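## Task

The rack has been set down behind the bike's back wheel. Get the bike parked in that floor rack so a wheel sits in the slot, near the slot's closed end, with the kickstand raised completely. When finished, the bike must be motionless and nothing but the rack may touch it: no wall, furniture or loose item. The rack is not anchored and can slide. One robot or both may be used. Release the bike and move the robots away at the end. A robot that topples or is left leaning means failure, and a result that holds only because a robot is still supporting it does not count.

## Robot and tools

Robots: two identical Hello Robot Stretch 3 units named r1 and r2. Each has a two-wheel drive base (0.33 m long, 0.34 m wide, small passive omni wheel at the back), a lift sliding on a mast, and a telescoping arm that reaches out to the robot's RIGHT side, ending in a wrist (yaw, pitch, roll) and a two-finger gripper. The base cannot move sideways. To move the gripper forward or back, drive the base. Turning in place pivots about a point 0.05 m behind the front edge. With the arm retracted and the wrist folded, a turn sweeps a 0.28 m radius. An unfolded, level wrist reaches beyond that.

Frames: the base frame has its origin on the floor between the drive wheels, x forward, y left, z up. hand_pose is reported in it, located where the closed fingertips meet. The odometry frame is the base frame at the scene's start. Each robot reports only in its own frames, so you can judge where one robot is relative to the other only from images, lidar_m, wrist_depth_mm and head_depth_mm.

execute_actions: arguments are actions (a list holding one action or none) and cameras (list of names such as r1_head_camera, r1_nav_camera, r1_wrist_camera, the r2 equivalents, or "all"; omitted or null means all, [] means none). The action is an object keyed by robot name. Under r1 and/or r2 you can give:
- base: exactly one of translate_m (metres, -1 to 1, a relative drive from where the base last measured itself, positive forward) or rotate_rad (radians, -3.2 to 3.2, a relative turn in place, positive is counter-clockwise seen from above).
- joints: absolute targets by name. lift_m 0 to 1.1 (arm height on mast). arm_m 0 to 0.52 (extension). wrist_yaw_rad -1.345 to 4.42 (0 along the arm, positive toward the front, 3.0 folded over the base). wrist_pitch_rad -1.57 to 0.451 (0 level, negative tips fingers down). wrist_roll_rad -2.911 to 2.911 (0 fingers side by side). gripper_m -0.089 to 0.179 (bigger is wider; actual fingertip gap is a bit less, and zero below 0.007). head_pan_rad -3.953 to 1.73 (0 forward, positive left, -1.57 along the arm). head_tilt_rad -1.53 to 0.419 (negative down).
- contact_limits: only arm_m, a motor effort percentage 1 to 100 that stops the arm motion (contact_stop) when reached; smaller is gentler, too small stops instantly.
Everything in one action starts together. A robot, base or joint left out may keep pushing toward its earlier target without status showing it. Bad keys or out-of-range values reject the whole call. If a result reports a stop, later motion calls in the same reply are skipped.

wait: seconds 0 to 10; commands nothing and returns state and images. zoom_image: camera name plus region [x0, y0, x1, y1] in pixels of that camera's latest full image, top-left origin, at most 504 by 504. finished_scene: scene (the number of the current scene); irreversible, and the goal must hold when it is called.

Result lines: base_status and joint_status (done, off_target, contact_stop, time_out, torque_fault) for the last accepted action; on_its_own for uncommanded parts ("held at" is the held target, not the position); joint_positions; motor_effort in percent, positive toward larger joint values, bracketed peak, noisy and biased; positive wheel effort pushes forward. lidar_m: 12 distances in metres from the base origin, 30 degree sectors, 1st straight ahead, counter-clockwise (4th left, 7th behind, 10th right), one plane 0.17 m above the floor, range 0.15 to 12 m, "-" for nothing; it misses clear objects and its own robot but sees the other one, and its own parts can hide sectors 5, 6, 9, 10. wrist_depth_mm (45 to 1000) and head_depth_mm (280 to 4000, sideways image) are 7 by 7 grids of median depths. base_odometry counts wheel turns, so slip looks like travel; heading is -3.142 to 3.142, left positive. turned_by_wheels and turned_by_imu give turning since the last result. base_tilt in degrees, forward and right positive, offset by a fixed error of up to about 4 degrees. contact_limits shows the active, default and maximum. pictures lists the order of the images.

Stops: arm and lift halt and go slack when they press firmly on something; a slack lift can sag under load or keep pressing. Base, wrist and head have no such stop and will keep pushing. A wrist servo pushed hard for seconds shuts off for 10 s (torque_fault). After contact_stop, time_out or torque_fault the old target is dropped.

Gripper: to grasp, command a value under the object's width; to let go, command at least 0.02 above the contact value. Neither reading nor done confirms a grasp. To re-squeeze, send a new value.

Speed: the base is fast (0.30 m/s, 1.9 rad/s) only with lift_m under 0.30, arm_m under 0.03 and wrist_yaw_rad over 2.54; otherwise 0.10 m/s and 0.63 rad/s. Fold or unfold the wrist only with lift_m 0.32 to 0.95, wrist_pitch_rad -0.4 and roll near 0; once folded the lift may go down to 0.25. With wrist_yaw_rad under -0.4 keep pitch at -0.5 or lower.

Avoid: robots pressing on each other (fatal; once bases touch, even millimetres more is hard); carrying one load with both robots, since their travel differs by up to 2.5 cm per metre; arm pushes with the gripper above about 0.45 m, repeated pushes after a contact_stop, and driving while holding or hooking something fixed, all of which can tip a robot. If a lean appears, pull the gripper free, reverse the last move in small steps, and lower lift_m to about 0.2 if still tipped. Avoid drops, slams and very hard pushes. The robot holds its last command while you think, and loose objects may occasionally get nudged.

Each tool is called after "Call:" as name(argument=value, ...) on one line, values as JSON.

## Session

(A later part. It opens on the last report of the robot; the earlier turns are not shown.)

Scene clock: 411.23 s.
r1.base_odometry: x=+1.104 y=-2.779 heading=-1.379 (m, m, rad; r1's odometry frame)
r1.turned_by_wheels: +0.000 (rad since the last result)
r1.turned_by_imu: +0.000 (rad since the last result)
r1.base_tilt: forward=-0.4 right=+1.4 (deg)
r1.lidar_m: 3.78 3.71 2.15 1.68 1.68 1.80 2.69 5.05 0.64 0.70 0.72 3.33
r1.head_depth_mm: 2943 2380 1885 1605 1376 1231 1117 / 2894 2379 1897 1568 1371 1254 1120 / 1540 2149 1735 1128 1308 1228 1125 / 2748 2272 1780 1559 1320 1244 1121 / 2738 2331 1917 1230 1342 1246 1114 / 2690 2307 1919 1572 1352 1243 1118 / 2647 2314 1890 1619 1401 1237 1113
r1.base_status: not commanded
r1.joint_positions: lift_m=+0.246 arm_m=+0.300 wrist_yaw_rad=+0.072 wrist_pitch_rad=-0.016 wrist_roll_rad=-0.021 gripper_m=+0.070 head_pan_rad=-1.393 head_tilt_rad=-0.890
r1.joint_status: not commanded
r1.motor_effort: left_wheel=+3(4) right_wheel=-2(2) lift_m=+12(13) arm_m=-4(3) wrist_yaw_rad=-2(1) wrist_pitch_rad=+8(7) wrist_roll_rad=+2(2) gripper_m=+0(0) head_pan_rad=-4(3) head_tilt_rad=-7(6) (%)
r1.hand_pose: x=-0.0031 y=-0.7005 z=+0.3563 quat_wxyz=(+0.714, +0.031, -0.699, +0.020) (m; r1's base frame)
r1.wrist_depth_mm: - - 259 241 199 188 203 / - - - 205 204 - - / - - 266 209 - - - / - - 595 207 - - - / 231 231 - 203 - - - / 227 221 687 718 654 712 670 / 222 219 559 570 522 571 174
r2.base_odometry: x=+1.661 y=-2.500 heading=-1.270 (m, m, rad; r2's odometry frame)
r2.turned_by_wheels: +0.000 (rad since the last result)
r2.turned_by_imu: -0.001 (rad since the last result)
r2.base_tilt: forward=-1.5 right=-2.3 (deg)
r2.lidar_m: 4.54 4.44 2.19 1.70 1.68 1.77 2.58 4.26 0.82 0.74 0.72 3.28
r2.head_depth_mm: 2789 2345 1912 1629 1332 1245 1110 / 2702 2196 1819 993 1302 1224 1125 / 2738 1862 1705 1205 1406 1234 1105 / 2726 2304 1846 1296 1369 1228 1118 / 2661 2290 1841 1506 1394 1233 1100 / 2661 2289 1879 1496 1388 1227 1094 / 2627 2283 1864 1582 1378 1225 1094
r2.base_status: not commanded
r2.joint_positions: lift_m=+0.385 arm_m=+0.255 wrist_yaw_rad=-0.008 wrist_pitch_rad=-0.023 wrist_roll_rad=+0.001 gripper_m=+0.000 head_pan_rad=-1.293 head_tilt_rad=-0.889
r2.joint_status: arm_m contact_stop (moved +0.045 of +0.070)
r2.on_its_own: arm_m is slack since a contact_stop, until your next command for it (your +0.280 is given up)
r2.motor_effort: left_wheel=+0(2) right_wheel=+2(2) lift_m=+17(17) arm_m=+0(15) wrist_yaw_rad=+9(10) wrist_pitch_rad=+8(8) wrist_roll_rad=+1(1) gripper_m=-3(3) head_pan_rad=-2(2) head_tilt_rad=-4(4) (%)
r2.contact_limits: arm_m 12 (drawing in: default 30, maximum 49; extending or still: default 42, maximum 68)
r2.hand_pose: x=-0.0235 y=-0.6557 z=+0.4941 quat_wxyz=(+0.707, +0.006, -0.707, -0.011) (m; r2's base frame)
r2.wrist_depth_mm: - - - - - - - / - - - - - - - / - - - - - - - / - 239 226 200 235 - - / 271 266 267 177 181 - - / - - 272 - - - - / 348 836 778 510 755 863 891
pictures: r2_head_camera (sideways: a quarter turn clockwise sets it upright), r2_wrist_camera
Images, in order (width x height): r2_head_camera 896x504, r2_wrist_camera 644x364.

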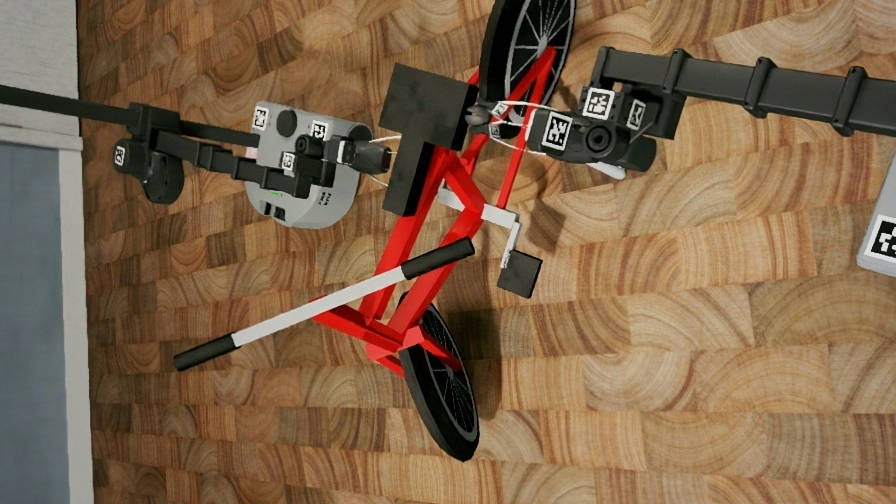

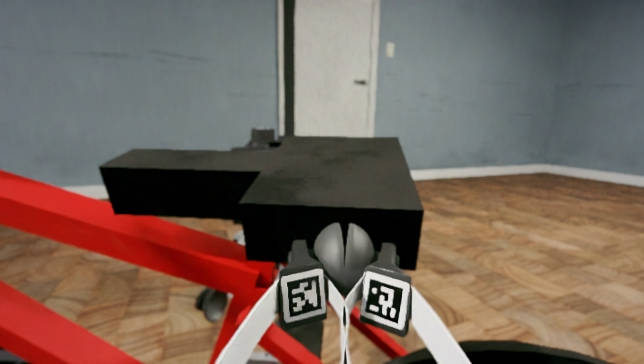

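Call:
execute_actions(actions=[{"r2": {"joints": {"arm_m": 0.32, "lift_m": 0.40}, "contact_limits": {"arm_m": 40}}}], cameras=["r2_wrist_camera", "r2_head_camera", "r1_wrist_camera"])

Scene clock: 417.23 s.
r1.base_odometry: x=+1.104 y=-2.779 heading=-1.379 (m, m, rad; r1's odometry frame)
r1.turned_by_wheels: +0.000 (rad since the last result)
r1.turned_by_imu: +0.000 (rad since the last result)
r1.base_tilt: forward=-0.5 right=+1.4 (deg)
r1.lidar_m: 3.78 3.72 2.14 1.68 1.68 1.80 2.69 5.03 0.62 0.67 0.69 3.34
r1.head_depth_mm: 2898 2362 1924 1564 1345 1218 1116 / 2905 2357 1887 1569 1366 1257 1122 / 1497 2216 1747 1050 1274 1227 1117 / 2700 2242 1760 1161 1339 1242 1120 / 2747 2332 1909 1622 1336 1240 1112 / 2675 2333 1905 1626 1346 1241 1104 / 2654 2300 1922 1594 1405 1227 1110
r1.base_status: not commanded
r1.joint_positions: lift_m=+0.246 arm_m=+0.300 wrist_yaw_rad=+0.072 wrist_pitch_rad=-0.016 wrist_roll_rad=-0.021 gripper_m=+0.070 head_pan_rad=-1.393 head_tilt_rad=-0.890
r1.joint_status: not commanded
r1.motor_effort: left_wheel=+3(3) right_wheel=-2(2) lift_m=+13(13) arm_m=-4(4) wrist_yaw_rad=-2(1) wrist_pitch_rad=+8(7) wrist_roll_rad=+2(2) gripper_m=+0(1) head_pan_rad=-3(3) head_tilt_rad=-6(6) (%)
r1.hand_pose: x=-0.0031 y=-0.7005 z=+0.3563 quat_wxyz=(+0.714, +0.031, -0.699, +0.020) (m; r1's base frame)
r1.wrist_depth_mm: - - 158 147 141 155 - / - - 129 151 - - - / - - 218 165 - - - / - 138 - 157 - - - / 190 240 - 157 - - - / 153 200 704 160 655 716 707 / 183 187 591 555 525 561 564
r2.base_odometry: x=+1.661 y=-2.500 heading=-1.270 (m, m, rad; r2's odometry frame)
r2.turned_by_wheels: +0.000 (rad since the last result)
r2.turned_by_imu: -0.001 (rad since the last result)
r2.base_tilt: forward=-1.4 right=-2.2 (deg)
r2.lidar_m: 4.55 4.45 2.20 1.69 1.68 1.77 2.59 4.25 0.84 0.76 0.72 3.30
r2.head_depth_mm: 2787 2346 1911 1612 1339 1241 1106 / 2712 2195 1748 1069 - 1247 1126 / 2749 1853 1287 1306 1398 1243 1107 / 2708 2307 1795 1538 1392 1236 1115 / 2691 2223 1796 1501 1400 1228 1101 / 2676 2290 1866 1451 1385 1224 1097 / 2605 2264 1859 1551 1386 1221 1095
r2.base_status: not commanded
r2.joint_positions: lift_m=+0.400 arm_m=+0.319 wrist_yaw_rad=-0.016 wrist_pitch_rad=-0.004 wrist_roll_rad=+0.001 gripper_m=+0.000 head_pan_rad=-1.293 head_tilt_rad=-0.889
r2.joint_status: all done
r2.on_its_own: wrist_yaw_rad is at rest, and its effort (+18) is outside its rest range (-12 to +12)
r2.motor_effort: left_wheel=-1(1) right_wheel=+5(5) lift_m=+31(31) arm_m=+12(17) wrist_yaw_rad=+18(19) wrist_pitch_rad=+1(18) wrist_roll_rad=+1(1) gripper_m=-3(3) head_pan_rad=-2(3) head_tilt_rad=-4(4) (%)
r2.contact_limits: arm_m 40 (drawing in: default 30, maximum 49; extending or still: default 42, maximum 68)
r2.hand_pose: x=-0.0255 y=-0.7203 z=+0.5132 quat_wxyz=(+0.707, -0.004, -0.707, -0.007) (m; r2's base frame)
r2.wrist_depth_mm: - - - - - - - / - - - - - - - / - - - - - - - / - 240 231 216 - - - / 264 261 238 179 180 - - / - - 260 - - - - / 875 911 333 808 891 932 930
pictures: r1_wrist_camera, r2_head_camera (sideways: a quarter turn clockwise sets it upright), r2_wrist_camera
Images, in order (width x height): r1_wrist_camera 644x364, r2_head_camera 896x504, r2_wrist_camera 644x364.

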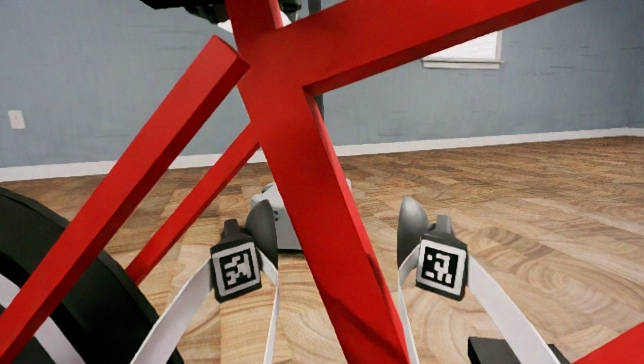

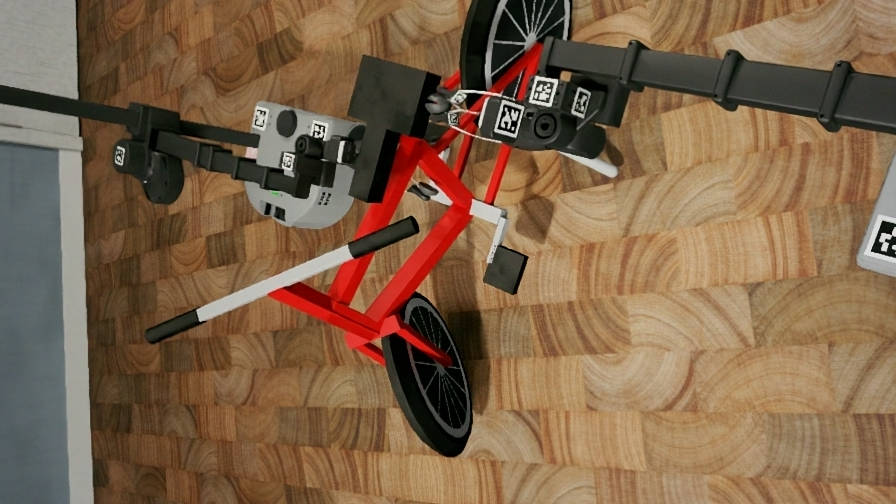

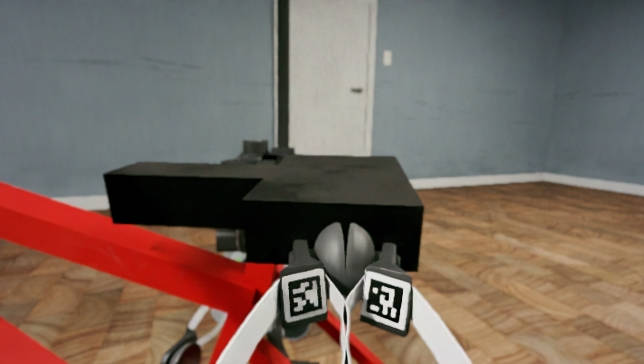

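Call:
execute_actions(actions=[{"r1": {"joints": {"arm_m": 0.262}}, "r2": {"joints": {"arm_m": 0.37, "lift_m": 0.408}, "contact_limits": {"arm_m": 40}}}], cameras=["r2_wrist_camera", "r2_head_camera", "r1_wrist_camera"])

Scene clock: 424.27 s.
r1.base_odometry: x=+1.104 y=-2.779 heading=-1.379 (m, m, rad; r1's odometry frame)
r1.turned_by_wheels: +0.000 (rad since the last result)
r1.turned_by_imu: +0.000 (rad since the last result)
r1.base_tilt: forward=-0.4 right=+1.5 (deg)
r1.lidar_m: 3.78 3.72 2.14 1.68 1.68 1.79 2.69 5.04 0.61 0.66 0.68 3.33
r1.head_depth_mm: 2911 2372 1954 1611 1340 1219 1123 / 2853 2399 1937 1638 1347 1253 1116 / 1500 2239 1755 1012 1193 1211 1120 / 2728 2260 1776 1004 1237 1240 1119 / 2724 2320 1907 1615 1331 1248 1111 / 2654 2324 1917 1630 1353 1243 1115 / 2635 2306 1901 1620 1408 1241 1109
r1.base_status: not commanded
r1.joint_positions: lift_m=+0.246 arm_m=+0.262 wrist_yaw_rad=+0.072 wrist_pitch_rad=-0.016 wrist_roll_rad=-0.021 gripper_m=+0.070 head_pan_rad=-1.393 head_tilt_rad=-0.890
r1.joint_status: all done
r1.motor_effort: left_wheel=+3(4) right_wheel=-2(3) lift_m=+12(13) arm_m=-3(2) wrist_yaw_rad=-2(1) wrist_pitch_rad=+7(8) wrist_roll_rad=+2(2) gripper_m=+1(1) head_pan_rad=-3(3) head_tilt_rad=-6(7) (%)
r1.hand_pose: x=-0.0031 y=-0.6625 z=+0.3562 quat_wxyz=(+0.714, +0.031, -0.699, +0.020) (m; r1's base frame)
r1.wrist_depth_mm: - - 151 142 135 - - / - - 123 150 - - - / - - 215 157 - - - / - 138 - 159 - - - / 195 239 - 161 - - - / 154 201 702 674 190 733 718 / 195 193 580 553 262 291 172
r2.base_odometry: x=+1.661 y=-2.500 heading=-1.269 (m, m, rad; r2's odometry frame)
r2.turned_by_wheels: +0.000 (rad since the last result)
r2.turned_by_imu: -0.001 (rad since the last result)
r2.base_tilt: forward=-1.3 right=-2.3 (deg)
r2.lidar_m: 4.53 4.45 2.20 1.70 1.68 1.77 2.59 4.26 0.86 0.76 0.95 3.27
r2.head_depth_mm: 2774 2352 1916 1629 1352 1235 1107 / 2686 2182 1675 1195 1352 1254 1124 / 2765 1842 1301 1508 1394 1234 1110 / 2755 2290 1757 1552 1393 1239 1120 / 2688 2215 1808 1509 1389 1229 1103 / 2657 2301 1883 1438 1387 1229 1096 / 2613 2292 1881 1557 1393 1221 1095
r2.base_status: not commanded
r2.joint_positions: lift_m=+0.408 arm_m=+0.369 wrist_yaw_rad=-0.006 wrist_pitch_rad=-0.005 wrist_roll_rad=+0.001 gripper_m=+0.000 head_pan_rad=-1.293 head_tilt_rad=-0.889
r2.joint_status: all done
r2.motor_effort: left_wheel=+0(1) right_wheel=+0(5) lift_m=+31(34) arm_m=+9(14) wrist_yaw_rad=+8(17) wrist_pitch_rad=+2(7) wrist_roll_rad=+1(1) gripper_m=-2(3) head_pan_rad=-2(3) head_tilt_rad=-4(4) (%)
r2.contact_limits: arm_m 40 (drawing in: default 30, maximum 49; extending or still: default 42, maximum 68)
r2.hand_pose: x=-0.0231 y=-0.7705 z=+0.5210 quat_wxyz=(+0.707, +0.000, -0.707, -0.004) (m; r2's base frame)
r2.wrist_depth_mm: - - - - - - - / - - - - - - - / - - - - - - - / - 243 234 218 - - - / 261 264 237 182 178 - - / - 258 256 - - - - / 891 870 321 835 881 969 959
pictures: r1_wrist_camera, r2_head_camera (sideways: a quarter turn clockwise sets it upright), r2_wrist_camera
Images, in order (width x height): r1_wrist_camera 644x364, r2_head_camera 896x504, r2_wrist_camera 644x364.

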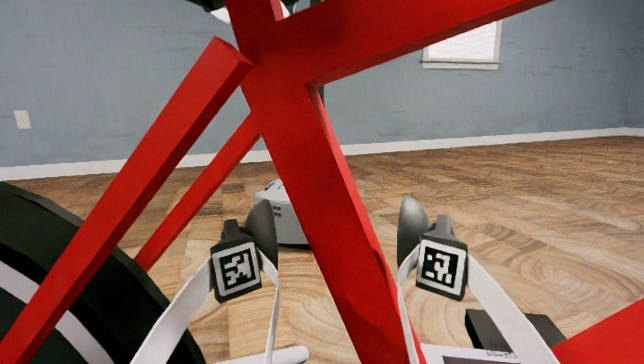

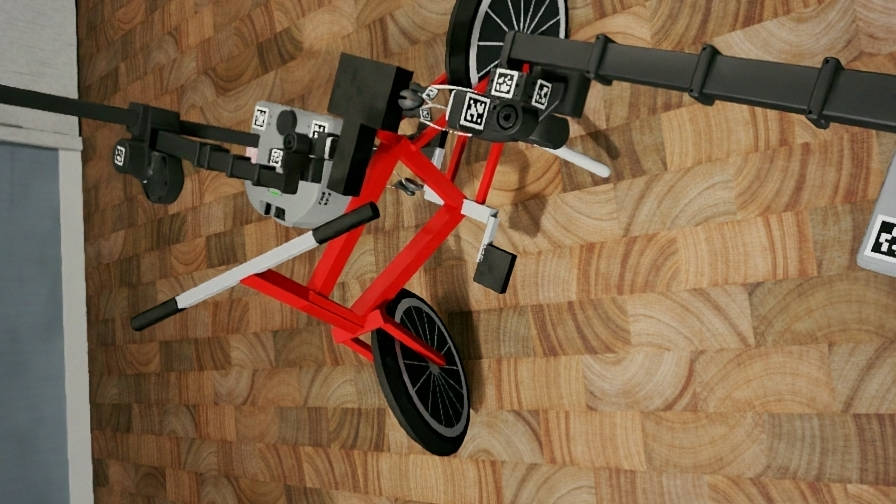

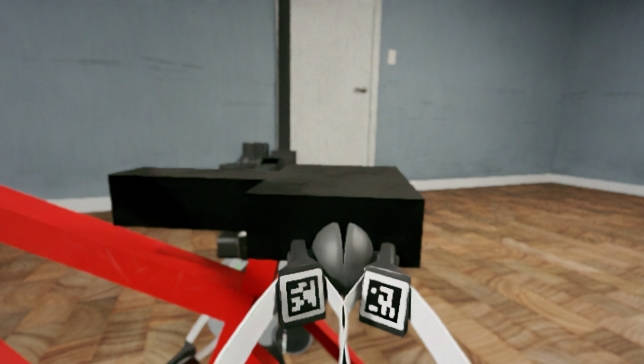

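Call:
execute_actions(actions=[{"r1": {"joints": {"gripper_m": 0.005}}}], cameras=[])

Call:
execute_actions(actions=[{"r1": {"joints": {"arm_m": 0.247}}, "r2": {"joints": {"arm_m": 0.39}, "contact_limits": {"arm_m": 40}}}], cameras=["r2_wrist_camera", "r2_head_camera", "r1_wrist_camera"])

Scene clock: 438.40 s.
r1.base_odometry: x=+1.104 y=-2.779 heading=-1.379 (m, m, rad; r1's odometry frame)
r1.turned_by_wheels: +0.000 (rad since the last result)
r1.turned_by_imu: +0.000 (rad since the last result)
r1.base_tilt: forward=-0.4 right=+1.5 (deg)
r1.lidar_m: 3.77 3.72 2.15 1.68 1.68 1.80 2.70 5.04 0.61 0.66 0.68 3.33
r1.head_depth_mm: 2940 2383 1936 1615 1347 1223 1126 / 2854 2367 1953 1633 1342 1254 1119 / 1503 2243 1759 1012 1189 1200 1112 / 2772 2278 1784 1000 1232 1253 1125 / 2754 2324 1909 1623 1331 1243 1113 / 2686 2343 1884 1615 1335 1247 1107 / 2647 2324 1897 1607 1403 1249 1105
r1.base_status: not commanded
r1.joint_positions: lift_m=+0.246 arm_m=+0.262 wrist_yaw_rad=+0.071 wrist_pitch_rad=-0.016 wrist_roll_rad=-0.039 gripper_m=+0.006 head_pan_rad=-1.393 head_tilt_rad=-0.890
r1.joint_status: all done
r1.motor_effort: left_wheel=+2(3) right_wheel=-1(2) lift_m=+13(12) arm_m=-3(4) wrist_yaw_rad=+0(3) wrist_pitch_rad=+7(7) wrist_roll_rad=+10(10) gripper_m=-14(90) head_pan_rad=-3(3) head_tilt_rad=-8(7) (%)
r1.hand_pose: x=-0.0034 y=-0.6625 z=+0.3563 quat_wxyz=(+0.721, +0.030, -0.692, +0.020) (m; r1's base frame)
r1.wrist_depth_mm: - - 153 141 136 - - / - - 124 149 - - - / - - 216 155 - - - / - 138 - 158 - - - / 193 242 - 161 - - - / 155 202 746 167 661 737 739 / 195 194 578 558 271 295 173
r2.base_odometry: x=+1.661 y=-2.500 heading=-1.269 (m, m, rad; r2's odometry frame)
r2.turned_by_wheels: +0.000 (rad since the last result)
r2.turned_by_imu: -0.001 (rad since the last result)
r2.base_tilt: forward=-1.5 right=-2.2 (deg)
r2.lidar_m: 4.56 4.44 2.19 1.70 1.68 1.77 2.58 4.26 0.86 0.76 0.95 3.28
r2.head_depth_mm: 2791 2343 1914 1227 1351 1239 1106 / 2713 2187 1682 1195 1359 1254 1123 / 2755 1861 1303 1512 1402 1234 1105 / 2710 2311 1751 1552 1389 1235 1120 / 2706 2215 1807 1509 1388 1227 1099 / 2669 2287 1868 1440 1383 1226 1095 / 2633 2252 1865 1565 1384 1227 1095
r2.base_status: not commanded
r2.joint_positions: lift_m=+0.408 arm_m=+0.369 wrist_yaw_rad=-0.006 wrist_pitch_rad=-0.005 wrist_roll_rad=+0.001 gripper_m=+0.000 head_pan_rad=-1.293 head_tilt_rad=-0.889
r2.joint_status: not commanded
r2.motor_effort: left_wheel=+0(0) right_wheel=+1(0) lift_m=+31(31) arm_m=+9(9) wrist_yaw_rad=+7(8) wrist_pitch_rad=+1(1) wrist_roll_rad=+1(1) gripper_m=-2(2) head_pan_rad=-2(2) head_tilt_rad=-4(4) (%)
r2.hand_pose: x=-0.0231 y=-0.7705 z=+0.5210 quat_wxyz=(+0.707, +0.000, -0.707, -0.004) (m; r2's base frame)
r2.wrist_depth_mm: - - - - - - - / - - - - - - - / - - - - - - - / - 243 233 217 - - - / 259 263 238 183 180 - - / - 259 254 - - - - / 913 890 327 830 887 942 927
pictures: none
No camera images: the call's "cameras" was empty. Leave "cameras" out to get every camera's image.

Scene clock: 439.43 s.
r1.base_odometry: x=+1.104 y=-2.779 heading=-1.379 (m, m, rad; r1's odometry frame)
r1.turned_by_wheels: +0.000 (rad since the last result)
r1.turned_by_imu: +0.000 (rad since the last result)
r1.base_tilt: forward=-0.4 right=+1.4 (deg)
r1.lidar_m: 3.78 3.73 2.15 1.67 1.68 1.79 2.69 5.02 0.60 0.65 0.67 3.34
r1.head_depth_mm: 2918 2350 1932 1613 1374 1210 1118 / 2863 2367 1943 1642 1341 1254 1120 / 1500 2216 1758 1034 1225 1212 1115 / 2724 2274 1807 974 1226 1249 1124 / 2733 2314 1915 1616 1327 1239 1113 / 2698 2320 1890 1605 1355 1246 1111 / 2648 2306 1881 1617 1409 1233 1101
r1.base_status: not commanded
r1.joint_positions: lift_m=+0.246 arm_m=+0.247 wrist_yaw_rad=+0.075 wrist_pitch_rad=-0.016 wrist_roll_rad=-0.039 gripper_m=+0.006 head_pan_rad=-1.393 head_tilt_rad=-0.890
r1.joint_status: all done
r1.motor_effort: left_wheel=+3(3) right_wheel=-2(2) lift_m=+13(13) arm_m=-3(8) wrist_yaw_rad=-5(6) wrist_pitch_rad=+8(8) wrist_roll_rad=+10(10) gripper_m=-14(14) head_pan_rad=-3(4) head_tilt_rad=-7(8) (%)
r1.hand_pose: x=-0.0022 y=-0.6474 z=+0.3562 quat_wxyz=(+0.721, +0.032, -0.692, +0.021) (m; r1's base frame)
r1.wrist_depth_mm: - - 150 140 134 - - / - - 124 148 - - - / - - 215 157 - - - / - 139 - 158 - - - / 196 243 - 164 - - - / 160 203 739 171 674 727 734 / 201 199 585 556 260 288 172
r2.base_odometry: x=+1.661 y=-2.500 heading=-1.269 (m, m, rad; r2's odometry frame)
r2.turned_by_wheels: +0.000 (rad since the last result)
r2.turned_by_imu: +0.000 (rad since the last result)
r2.base_tilt: forward=-1.4 right=-2.3 (deg)
r2.lidar_m: 4.52 4.45 2.19 1.70 1.68 1.78 2.59 4.26 0.87 0.76 0.97 3.28
r2.head_depth_mm: 2786 2336 1916 1222 1347 1245 1106 / 2694 2191 1310 1487 1374 1238 1128 / 2756 2096 1305 1511 1395 1236 1110 / 2725 2316 1739 1512 1396 1237 1118 / 2677 2217 1842 1502 1384 1230 1099 / 2666 2278 1892 1447 1386 1226 1095 / 2623 2276 1860 1561 1374 1223 1097
r2.base_status: not commanded
r2.joint_positions: lift_m=+0.408 arm_m=+0.389 wrist_yaw_rad=-0.003 wrist_pitch_rad=-0.014 wrist_roll_rad=+0.001 gripper_m=+0.000 head_pan_rad=-1.293 head_tilt_rad=-0.889
r2.joint_status: all done
r2.motor_effort: left_wheel=+1(1) right_wheel=-2(2) lift_m=+31(31) arm_m=+8(9) wrist_yaw_rad=+4(8) wrist_pitch_rad=+5(5) wrist_roll_rad=+1(1) gripper_m=-3(2) head_pan_rad=-2(3) head_tilt_rad=-4(4) (%)
r2.contact_limits: arm_m 40 (drawing in: default 30, maximum 49; extending or still: default 42, maximum 68)
r2.hand_pose: x=-0.0221 y=-0.7903 z=+0.5186 quat_wxyz=(+0.707, +0.004, -0.707, -0.006) (m; r2's base frame)
r2.wrist_depth_mm: - - - - - - - / - - - - - - - / - - - - - - - / - 241 233 190 - - - / 263 262 239 183 179 - - / - - 252 - - - - / 890 888 339 810 847 901 929
pictures: r1_wrist_camera, r2_head_camera (sideways: a quarter turn clockwise sets it upright), r2_wrist_camera
Images, in order (width x height): r1_wrist_camera 644x364, r2_head_camera 896x504, r2_wrist_camera 644x364.

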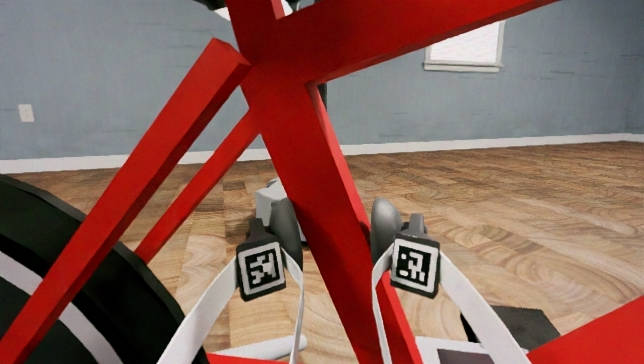

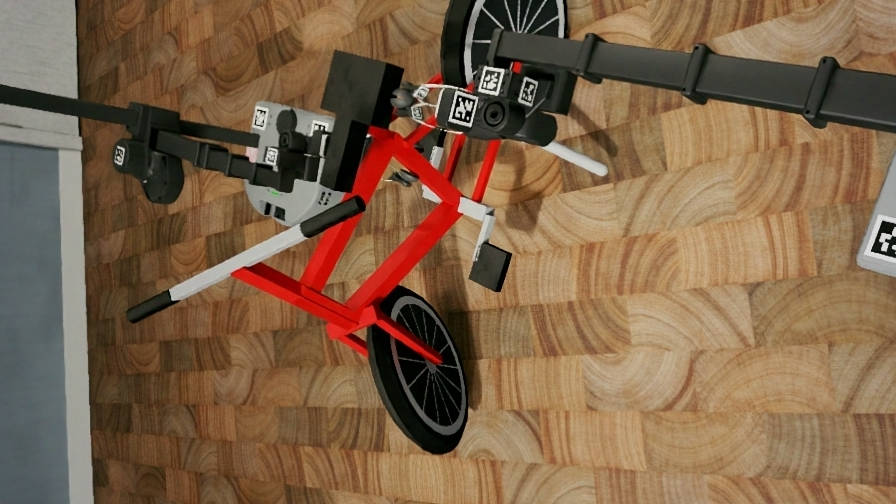

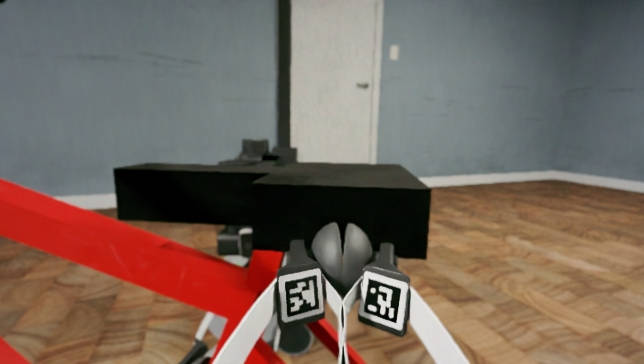

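Call:
execute_actions(actions=[{"r2": {"joints": {"arm_m": 0.35}}}], cameras=["r2_wrist_camera", "r1_wrist_camera"])

Call:
wait(seconds=1)

Scene clock: 445.53 s.
r1.base_odometry: x=+1.104 y=-2.779 heading=-1.379 (m, m, rad; r1's odometry frame)
r1.turned_by_wheels: +0.000 (rad since the last result)
r1.turned_by_imu: +0.000 (rad since the last result)
r1.base_tilt: forward=-0.4 right=+1.4 (deg)
r1.lidar_m: 3.77 3.71 2.14 1.67 1.68 1.79 2.69 5.04 0.60 0.67 0.69 3.33
r1.head_depth_mm: 2969 2384 1951 1540 1340 1212 1118 / 2855 2365 1947 1631 1363 1256 1126 / 1509 2218 1766 1037 1251 1203 1115 / 2710 2268 1777 1003 1239 1243 1126 / 2754 2312 1893 1635 1331 1250 1108 / 2705 2320 1920 1625 1350 1239 1109 / 2653 2287 1889 1600 1403 1231 1109
r1.base_status: not commanded
r1.joint_positions: lift_m=+0.246 arm_m=+0.247 wrist_yaw_rad=+0.067 wrist_pitch_rad=-0.016 wrist_roll_rad=-0.021 gripper_m=+0.005 head_pan_rad=-1.393 head_tilt_rad=-0.890
r1.joint_status: not commanded
r1.motor_effort: left_wheel=+2(3) right_wheel=-1(6) lift_m=+13(13) arm_m=+0(3) wrist_yaw_rad=+2(12) wrist_pitch_rad=+7(7) wrist_roll_rad=+2(10) gripper_m=-1(14) head_pan_rad=-3(4) head_tilt_rad=-7(8) (%)
r1.hand_pose: x=-0.0043 y=-0.6472 z=+0.3562 quat_wxyz=(+0.715, +0.029, -0.699, +0.018) (m; r1's base frame)
r1.wrist_depth_mm: - - 257 174 164 - - / - - 181 179 - - - / - - 243 198 - - - / - - - 188 - - - / 220 229 - - - - - / 203 221 753 658 723 729 190 / 227 221 332 547 214 204 172
r2.base_odometry: x=+1.661 y=-2.500 heading=-1.269 (m, m, rad; r2's odometry frame)
r2.turned_by_wheels: +0.000 (rad since the last result)
r2.turned_by_imu: -0.001 (rad since the last result)
r2.base_tilt: forward=-1.5 right=-2.4 (deg)
r2.lidar_m: 4.54 4.44 2.20 1.69 1.68 1.77 2.59 4.26 0.85 0.76 0.95 3.27
r2.head_depth_mm: 2773 2336 1924 1634 1343 1242 1111 / 2710 2194 1725 1108 1347 1257 1127 / 2741 2120 1316 1378 1396 1233 1106 / 2707 2304 1774 1509 1393 1237 1122 / 2696 2227 1841 1499 1390 1229 1103 / 2644 2263 1856 1438 1382 1226 1094 / 2607 2270 1860 1560 1377 1223 1091
r2.base_status: not commanded
r2.joint_positions: lift_m=+0.408 arm_m=+0.350 wrist_yaw_rad=-0.007 wrist_pitch_rad=-0.031 wrist_roll_rad=+0.001 gripper_m=+0.000 head_pan_rad=-1.293 head_tilt_rad=-0.889
r2.joint_status: all done
r2.motor_effort: left_wheel=+0(2) right_wheel=+2(1) lift_m=+31(31) arm_m=-2(10) wrist_yaw_rad=+9(9) wrist_pitch_rad=+11(11) wrist_roll_rad=+1(1) gripper_m=-3(3) head_pan_rad=-2(2) head_tilt_rad=-4(4) (%)
r2.hand_pose: x=-0.0234 y=-0.7505 z=+0.5142 quat_wxyz=(+0.707, +0.009, -0.707, -0.014) (m; r2's base frame)
r2.wrist_depth_mm: - - - - - - - / - - - - - - - / - - - - - - - / - 238 231 192 219 - - / 265 260 272 181 178 - - / - - 259 - - - - / 827 872 798 848 838 901 886
pictures: r1_wrist_camera, r2_wrist_camera
Images, in order (width x height): r1_wrist_camera 644x364, r2_wrist_camera 644x364.

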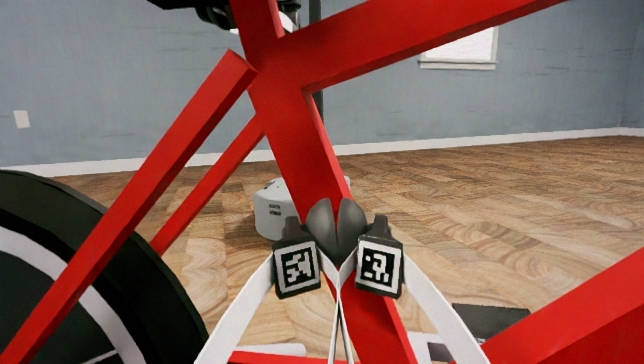

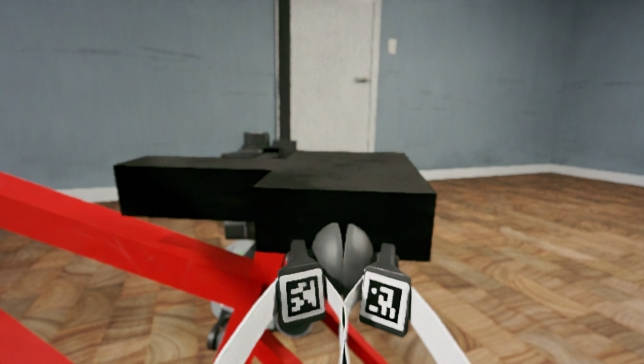

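Scene clock: 446.53 s.
r1.base_odometry: x=+1.104 y=-2.779 heading=-1.379 (m, m, rad; r1's odometry frame)
r1.turned_by_wheels: +0.000 (rad since the last result)
r1.turned_by_imu: +0.000 (rad since the last result)
r1.base_tilt: forward=-0.4 right=+1.4 (deg)
r1.lidar_m: 3.79 3.72 2.15 1.67 1.68 1.80 2.69 5.01 0.60 0.67 0.68 3.32
r1.head_depth_mm: 2908 2373 1946 1546 1342 1214 1119 / 2899 2383 1932 1642 1364 1263 1125 / 1494 2199 1773 1035 1247 1208 1124 / 2684 2261 1771 1009 1238 1245 1122 / 2768 2333 1911 1616 1322 1245 1117 / 2708 2327 1918 1622 1353 1243 1108 / 2639 2303 1891 1620 1387 1240 1108
r1.base_status: not commanded
r1.joint_positions: lift_m=+0.246 arm_m=+0.247 wrist_yaw_rad=+0.067 wrist_pitch_rad=-0.016 wrist_roll_rad=-0.021 gripper_m=+0.005 head_pan_rad=-1.393 head_tilt_rad=-0.890
r1.joint_status: not commanded
r1.motor_effort: left_wheel=+2(3) right_wheel=-1(6) lift_m=+12(13) arm_m=+0(3) wrist_yaw_rad=+2(12) wrist_pitch_rad=+7(7) wrist_roll_rad=+2(10) gripper_m=-1(14) head_pan_rad=-3(4) head_tilt_rad=-7(8) (%)
r1.hand_pose: x=-0.0043 y=-0.6472 z=+0.3562 quat_wxyz=(+0.715, +0.029, -0.699, +0.018) (m; r1's base frame)
r1.wrist_depth_mm: - - 258 174 164 - - / - - 182 180 - - - / - - 243 197 - - - / - - - 189 - - - / 220 230 - - - - - / 203 221 759 671 705 729 190 / 228 220 332 552 214 204 171
r2.base_odometry: x=+1.661 y=-2.500 heading=-1.269 (m, m, rad; r2's odometry frame)
r2.turned_by_wheels: +0.000 (rad since the last result)
r2.turned_by_imu: +0.000 (rad since the last result)
r2.base_tilt: forward=-1.5 right=-2.3 (deg)
r2.lidar_m: 4.53 4.43 2.19 1.69 1.68 1.78 2.58 4.26 0.85 0.76 0.94 3.29
r2.head_depth_mm: 2809 2340 1916 1615 1332 1242 1110 / 2710 2182 1711 1113 1352 1257 1125 / 2752 2115 1319 1381 1397 1234 1105 / 2717 2295 1748 1510 1390 1235 1122 / 2677 2222 1836 1500 1392 1231 1099 / 2658 2274 1873 1429 1390 1223 1099 / 2618 2269 1861 1563 1380 1226 1096
r2.base_status: not commanded
r2.joint_positions: lift_m=+0.408 arm_m=+0.350 wrist_yaw_rad=-0.007 wrist_pitch_rad=-0.031 wrist_roll_rad=+0.001 gripper_m=+0.000 head_pan_rad=-1.293 head_tilt_rad=-0.889
r2.joint_status: all done
r2.motor_effort: left_wheel=+0(2) right_wheel=+1(1) lift_m=+31(31) arm_m=-2(10) wrist_yaw_rad=+9(9) wrist_pitch_rad=+11(11) wrist_roll_rad=+1(1) gripper_m=-3(3) head_pan_rad=-2(2) head_tilt_rad=-4(4) (%)
r2.hand_pose: x=-0.0234 y=-0.7505 z=+0.5142 quat_wxyz=(+0.707, +0.009, -0.707, -0.014) (m; r2's base frame)
r2.wrist_depth_mm: - - - - - - - / - - - - - - - / - - - - - - - / - 240 231 190 220 - - / 266 261 273 181 177 - - / - - 258 - - - - / 834 879 793 819 833 906 904
wait: 1.00 s; at rest by 0.27 s
pictures: r1_head_camera (sideways: a quarter turn clockwise sets it upright), r1_nav_camera (sideways: a quarter turn counterclockwise sets it upright), r1_wrist_camera, r2_head_camera (sideways: a quarter turn clockwise sets it upright), r2_nav_camera (sideways: a quarter turn counterclockwise sets it upright), r2_wrist_camera
Images, in order (width x height): r1_head_camera 896x504, r1_nav_camera 672x504, r1_wrist_camera 644x364, r2_head_camera 896x504, r2_nav_camera 672x504, r2_wrist_camera 644x364.

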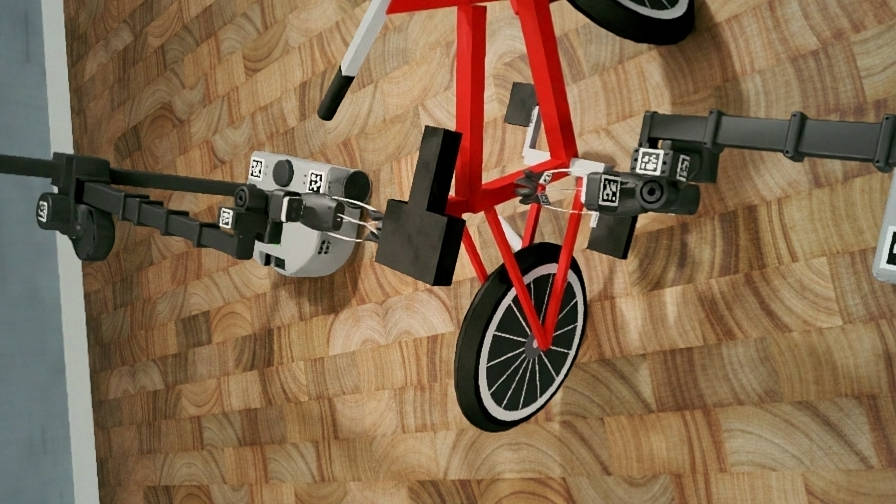

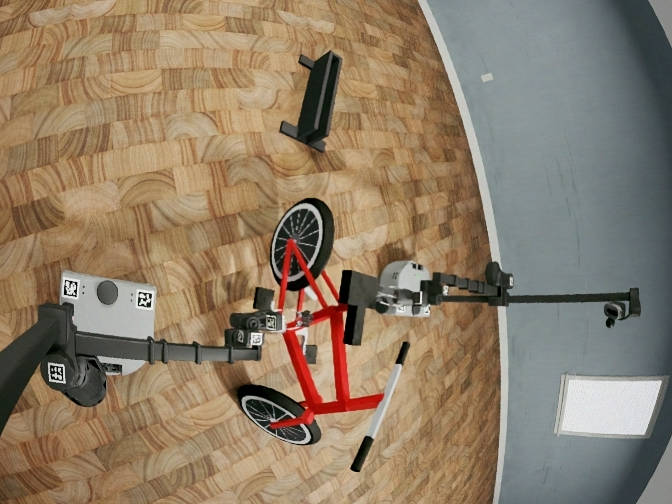

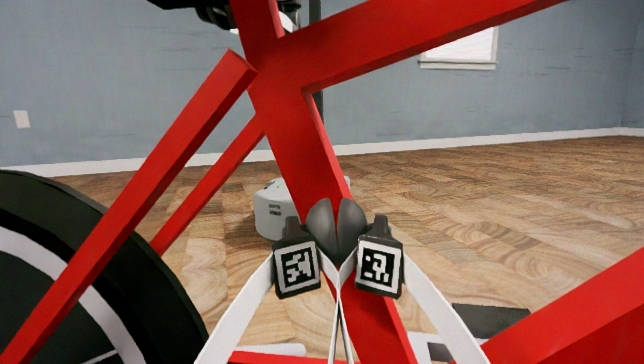

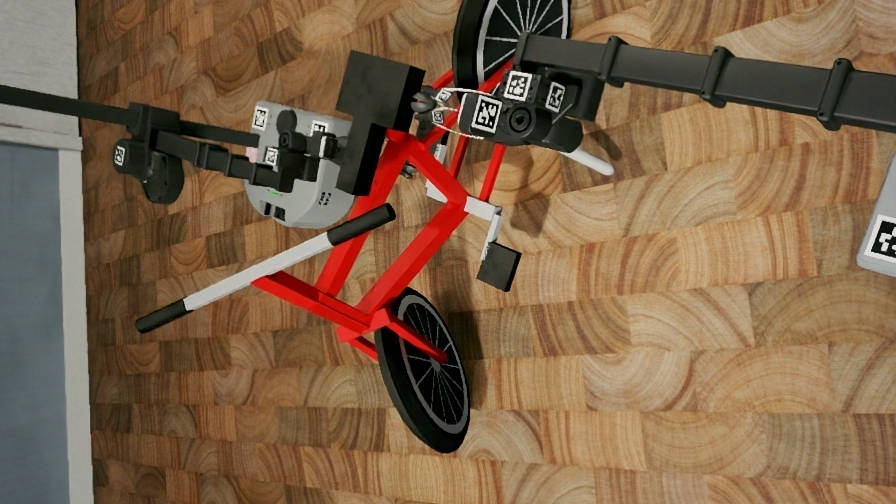

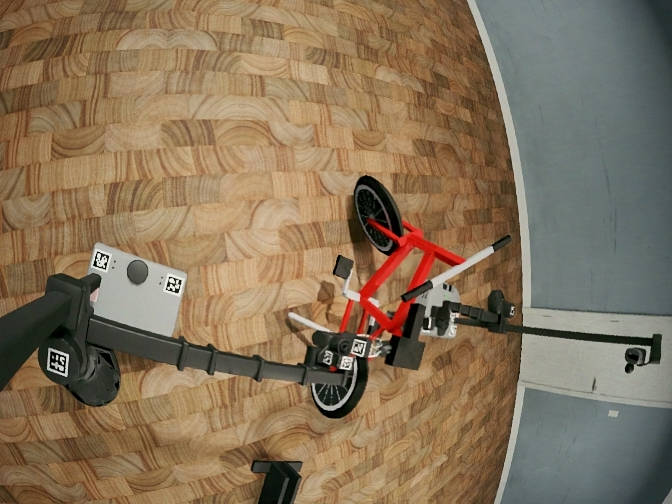

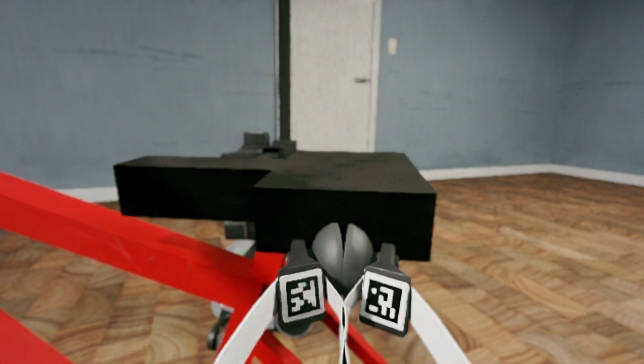

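Call:
execute_actions(actions=[{"r1": {"joints": {"arm_m": 0.05, "head_pan_rad": -0.7, "head_tilt_rad": -0.75}}, "r2": {"joints": {"arm_m": 0.372}, "contact_limits": {"arm_m": 40}}}], cameras=["r1_head_camera", "r2_wrist_camera"])

Call:
execute_actions(actions=[{"r1": {"base": {"translate_m": 0.85}, "joints": {"head_pan_rad": -1.3, "head_tilt_rad": -1.0, "wrist_yaw_rad": 0.0, "wrist_pitch_rad": -1.5, "lift_m": 0.35, "gripper_m": 0.1}}}], cameras=["r1_head_camera", "r1_nav_camera", "r1_wrist_camera"])

Scene clock: 465.43 s.
r1.base_odometry: x=+1.104 y=-2.779 heading=-1.379 (m, m, rad; r1's odometry frame)
r1.turned_by_wheels: +0.000 (rad since the last result)
r1.turned_by_imu: -0.001 (rad since the last result)
r1.base_tilt: forward=-0.4 right=+1.5 (deg)
r1.lidar_m: 3.76 3.73 2.14 1.68 1.68 1.80 2.69 5.02 0.60 0.66 0.68 3.33
r1.head_depth_mm: 2603 2872 2360 1891 1566 1080 1130 / 2693 2924 2332 1862 1272 1260 1156 / 2835 3005 2330 1853 1548 1325 1158 / 2953 3107 2301 1798 1541 1319 1158 / 3122 3059 2274 1740 1529 1314 1150 / 3246 3025 2272 1840 1541 1316 1147 / 3464 3036 2288 1825 1531 1312 1147
r1.base_status: not commanded
r1.joint_positions: lift_m=+0.246 arm_m=+0.050 wrist_yaw_rad=+0.068 wrist_pitch_rad=-0.016 wrist_roll_rad=-0.020 gripper_m=+0.005 head_pan_rad=-0.707 head_tilt_rad=-0.754
r1.joint_status: all done
r1.motor_effort: left_wheel=+2(2) right_wheel=-1(1) lift_m=+12(12) arm_m=-4(2) wrist_yaw_rad=+1(3) wrist_pitch_rad=+8(8) wrist_roll_rad=+2(2) gripper_m=-1(1) head_pan_rad=+4(41) head_tilt_rad=+3(20) (%)
r1.hand_pose: x=-0.0040 y=-0.4505 z=+0.3561 quat_wxyz=(+0.714, +0.030, -0.699, +0.018) (m; r1's base frame)
r1.wrist_depth_mm: - - 342 346 326 310 302 / - - - 351 - - - / - - - 421 - - 313 / - 401 398 - - 356 360 / 453 420 397 - - 456 927 / 470 435 405 366 366 733 710 / 577 457 415 305 538 572 560
r2.base_odometry: x=+1.661 y=-2.500 heading=-1.269 (m, m, rad; r2's odometry frame)
r2.turned_by_wheels: +0.000 (rad since the last result)
r2.turned_by_imu: -0.001 (rad since the last result)
r2.base_tilt: forward=-1.4 right=-2.2 (deg)
r2.lidar_m: 4.52 4.44 2.19 1.70 1.68 1.77 2.59 4.23 0.86 0.76 0.95 3.28
r2.head_depth_mm: 2809 2345 1920 1224 1364 1242 1109 / 2714 2122 1436 1272 1352 1251 1123 / 2733 1872 1701 1507 1395 1239 1107 / 2715 2320 1758 1511 1395 1231 1117 / 2704 2221 1832 1504 1396 1232 1100 / 2641 2286 1878 1443 1389 1235 1100 / 2597 2280 1875 1580 1376 1224 1096
r2.base_status: not commanded
r2.joint_positions: lift_m=+0.408 arm_m=+0.371 wrist_yaw_rad=-0.006 wrist_pitch_rad=-0.020 wrist_roll_rad=+0.001 gripper_m=+0.000 head_pan_rad=-1.293 head_tilt_rad=-0.889
r2.joint_status: all done
r2.motor_effort: left_wheel=+0(0) right_wheel=+1(1) lift_m=+31(31) arm_m=+8(12) wrist_yaw_rad=+7(9) wrist_pitch_rad=+7(11) wrist_roll_rad=+1(1) gripper_m=-2(3) head_pan_rad=-3(3) head_tilt_rad=-4(4) (%)
r2.contact_limits: arm_m 40 (drawing in: default 30, maximum 49; extending or still: default 42, maximum 68)
r2.hand_pose: x=-0.0230 y=-0.7721 z=+0.5170 quat_wxyz=(+0.707, +0.005, -0.707, -0.010) (m; r2's base frame)
r2.wrist_depth_mm: - - - - - - - / - - - - - - - / - - - - - - - / - 238 232 193 232 - - / 260 262 264 182 179 - - / - - 254 - - - - / 860 871 848 838 889 921 897
pictures: r1_head_camera (sideways: a quarter turn clockwise sets it upright), r2_wrist_camera
Images, in order (width x height): r1_head_camera 896x504, r2_wrist_camera 644x364.

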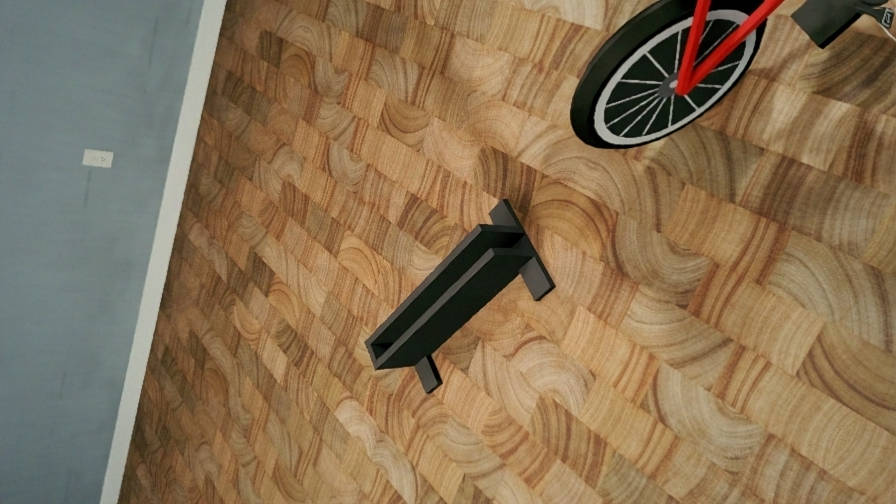

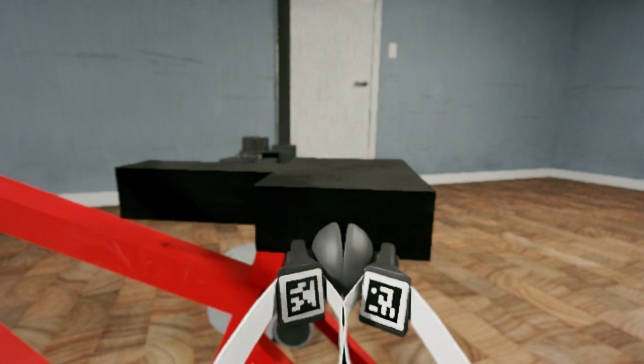

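Scene clock: 475.17 s.
r1.base_odometry: x=+1.266 y=-3.614 heading=-1.379 (m, m, rad; r1's odometry frame)
r1.turned_by_wheels: +0.000 (rad since the last result)
r1.turned_by_imu: +0.004 (rad since the last result)
r1.base_tilt: forward=-0.4 right=+1.5 (deg)
r1.lidar_m: 2.98 2.95 2.58 2.01 2.00 2.16 3.25 0.93 0.79 2.80 2.76 2.97
r1.head_depth_mm: 2440 2055 1752 1529 1347 1222 1107 / 2430 2027 1733 1512 1345 1232 - / 2421 2009 1733 1374 1344 1254 - / 2403 2005 1728 1415 1341 1205 - / 2379 2022 1719 1434 1340 1211 1097 / 2374 2018 1696 1459 1333 1208 1093 / 2385 2003 1707 1509 1333 1200 1098
r1.base_status: done
r1.joint_positions: lift_m=+0.349 arm_m=+0.050 wrist_yaw_rad=+0.003 wrist_pitch_rad=-1.492 wrist_roll_rad=-0.020 gripper_m=+0.100 head_pan_rad=-1.293 head_tilt_rad=-0.988
r1.joint_status: all done
r1.motor_effort: left_wheel=+1(8) right_wheel=-1(3) lift_m=+39(42) arm_m=-3(4) wrist_yaw_rad=-3(2) wrist_pitch_rad=-4(7) wrist_roll_rad=+2(2) gripper_m=+1(80) head_pan_rad=-4(39) head_tilt_rad=-8(35) (%)
r1.hand_pose: x=-0.0216 y=-0.1914 z=+0.2307 quat_wxyz=(+0.525, +0.485, -0.513, -0.475) (m; r1's base frame)
r1.wrist_depth_mm: 380 374 375 372 368 363 362 / 386 383 379 377 371 369 369 / 398 390 390 386 386 379 378 / 403 400 399 393 387 386 385 / 406 410 - - - - 389 / 426 425 - - - - 396 / 436 430 424 - - - 406
r2.base_odometry: x=+1.661 y=-2.500 heading=-1.269 (m, m, rad; r2's odometry frame)
r2.turned_by_wheels: +0.000 (rad since the last result)
r2.turned_by_imu: -0.002 (rad since the last result)
r2.base_tilt: forward=-1.5 right=-2.4 (deg)
r2.lidar_m: 4.55 4.44 2.19 1.69 1.68 1.77 2.60 4.22 0.86 0.76 0.95 3.27
r2.head_depth_mm: 2766 2329 1923 1225 1360 1243 1108 / 2746 2341 1909 1270 1352 1248 1118 / 2749 2316 1899 1508 1399 1234 1107 / 2725 2315 1749 1510 1397 1234 1115 / 2679 2217 1838 1503 1395 1231 1099 / 2649 2290 1883 1439 1386 1226 1103 / 2652 2276 1866 1589 1378 1218 1093
r2.base_status: not commanded
r2.joint_positions: lift_m=+0.408 arm_m=+0.371 wrist_yaw_rad=-0.006 wrist_pitch_rad=-0.020 wrist_roll_rad=+0.001 gripper_m=+0.000 head_pan_rad=-1.293 head_tilt_rad=-0.889
r2.joint_status: not commanded
r2.motor_effort: left_wheel=+0(0) right_wheel=+1(1) lift_m=+31(31) arm_m=+9(9) wrist_yaw_rad=+7(7) wrist_pitch_rad=+7(7) wrist_roll_rad=+1(1) gripper_m=-2(1) head_pan_rad=-2(3) head_tilt_rad=-4(3) (%)
r2.hand_pose: x=-0.0230 y=-0.7721 z=+0.5170 quat_wxyz=(+0.707, +0.005, -0.707, -0.010) (m; r2's base frame)
r2.wrist_depth_mm: - - - - - - - / - - - - - - - / - - - - - - - / - 241 231 193 233 - - / 264 263 266 181 179 - - / - - 255 - - 953 895 / 874 850 807 846 862 871 799
pictures: r1_head_camera (sideways: a quarter turn clockwise sets it upright), r1_nav_camera (sideways: a quarter turn counterclockwise sets it upright), r1_wrist_camera
Images, in order (width x height): r1_head_camera 896x504, r1_nav_camera 672x504, r1_wrist_camera 644x364.

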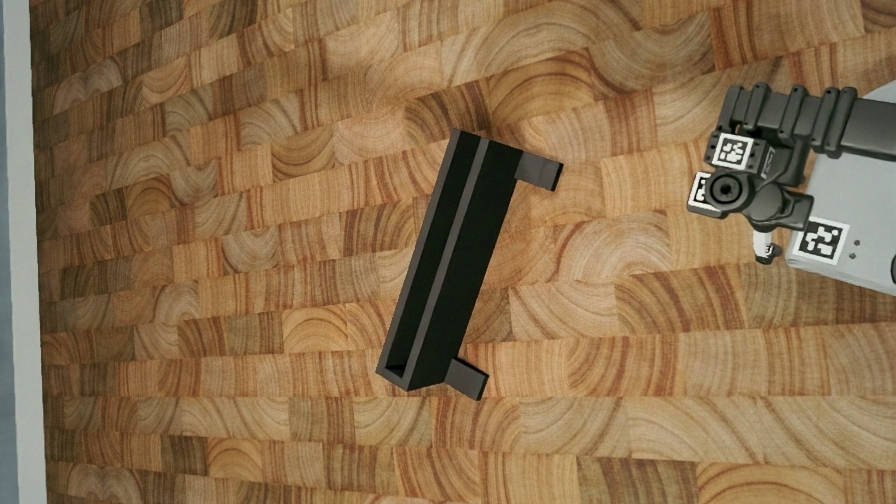

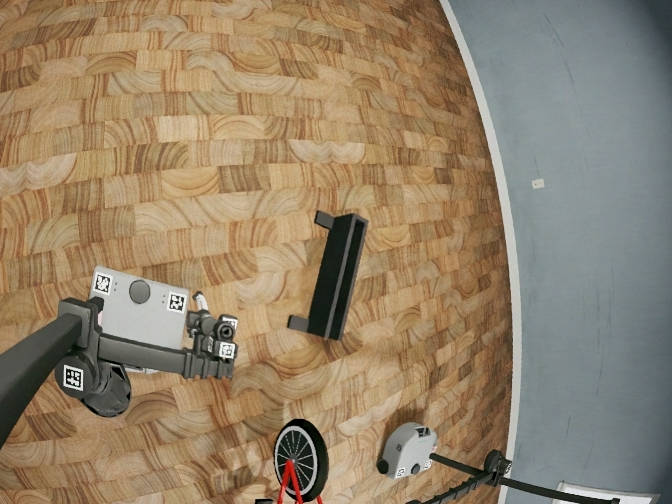

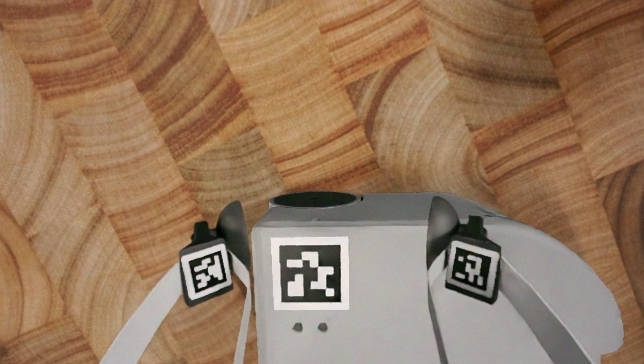

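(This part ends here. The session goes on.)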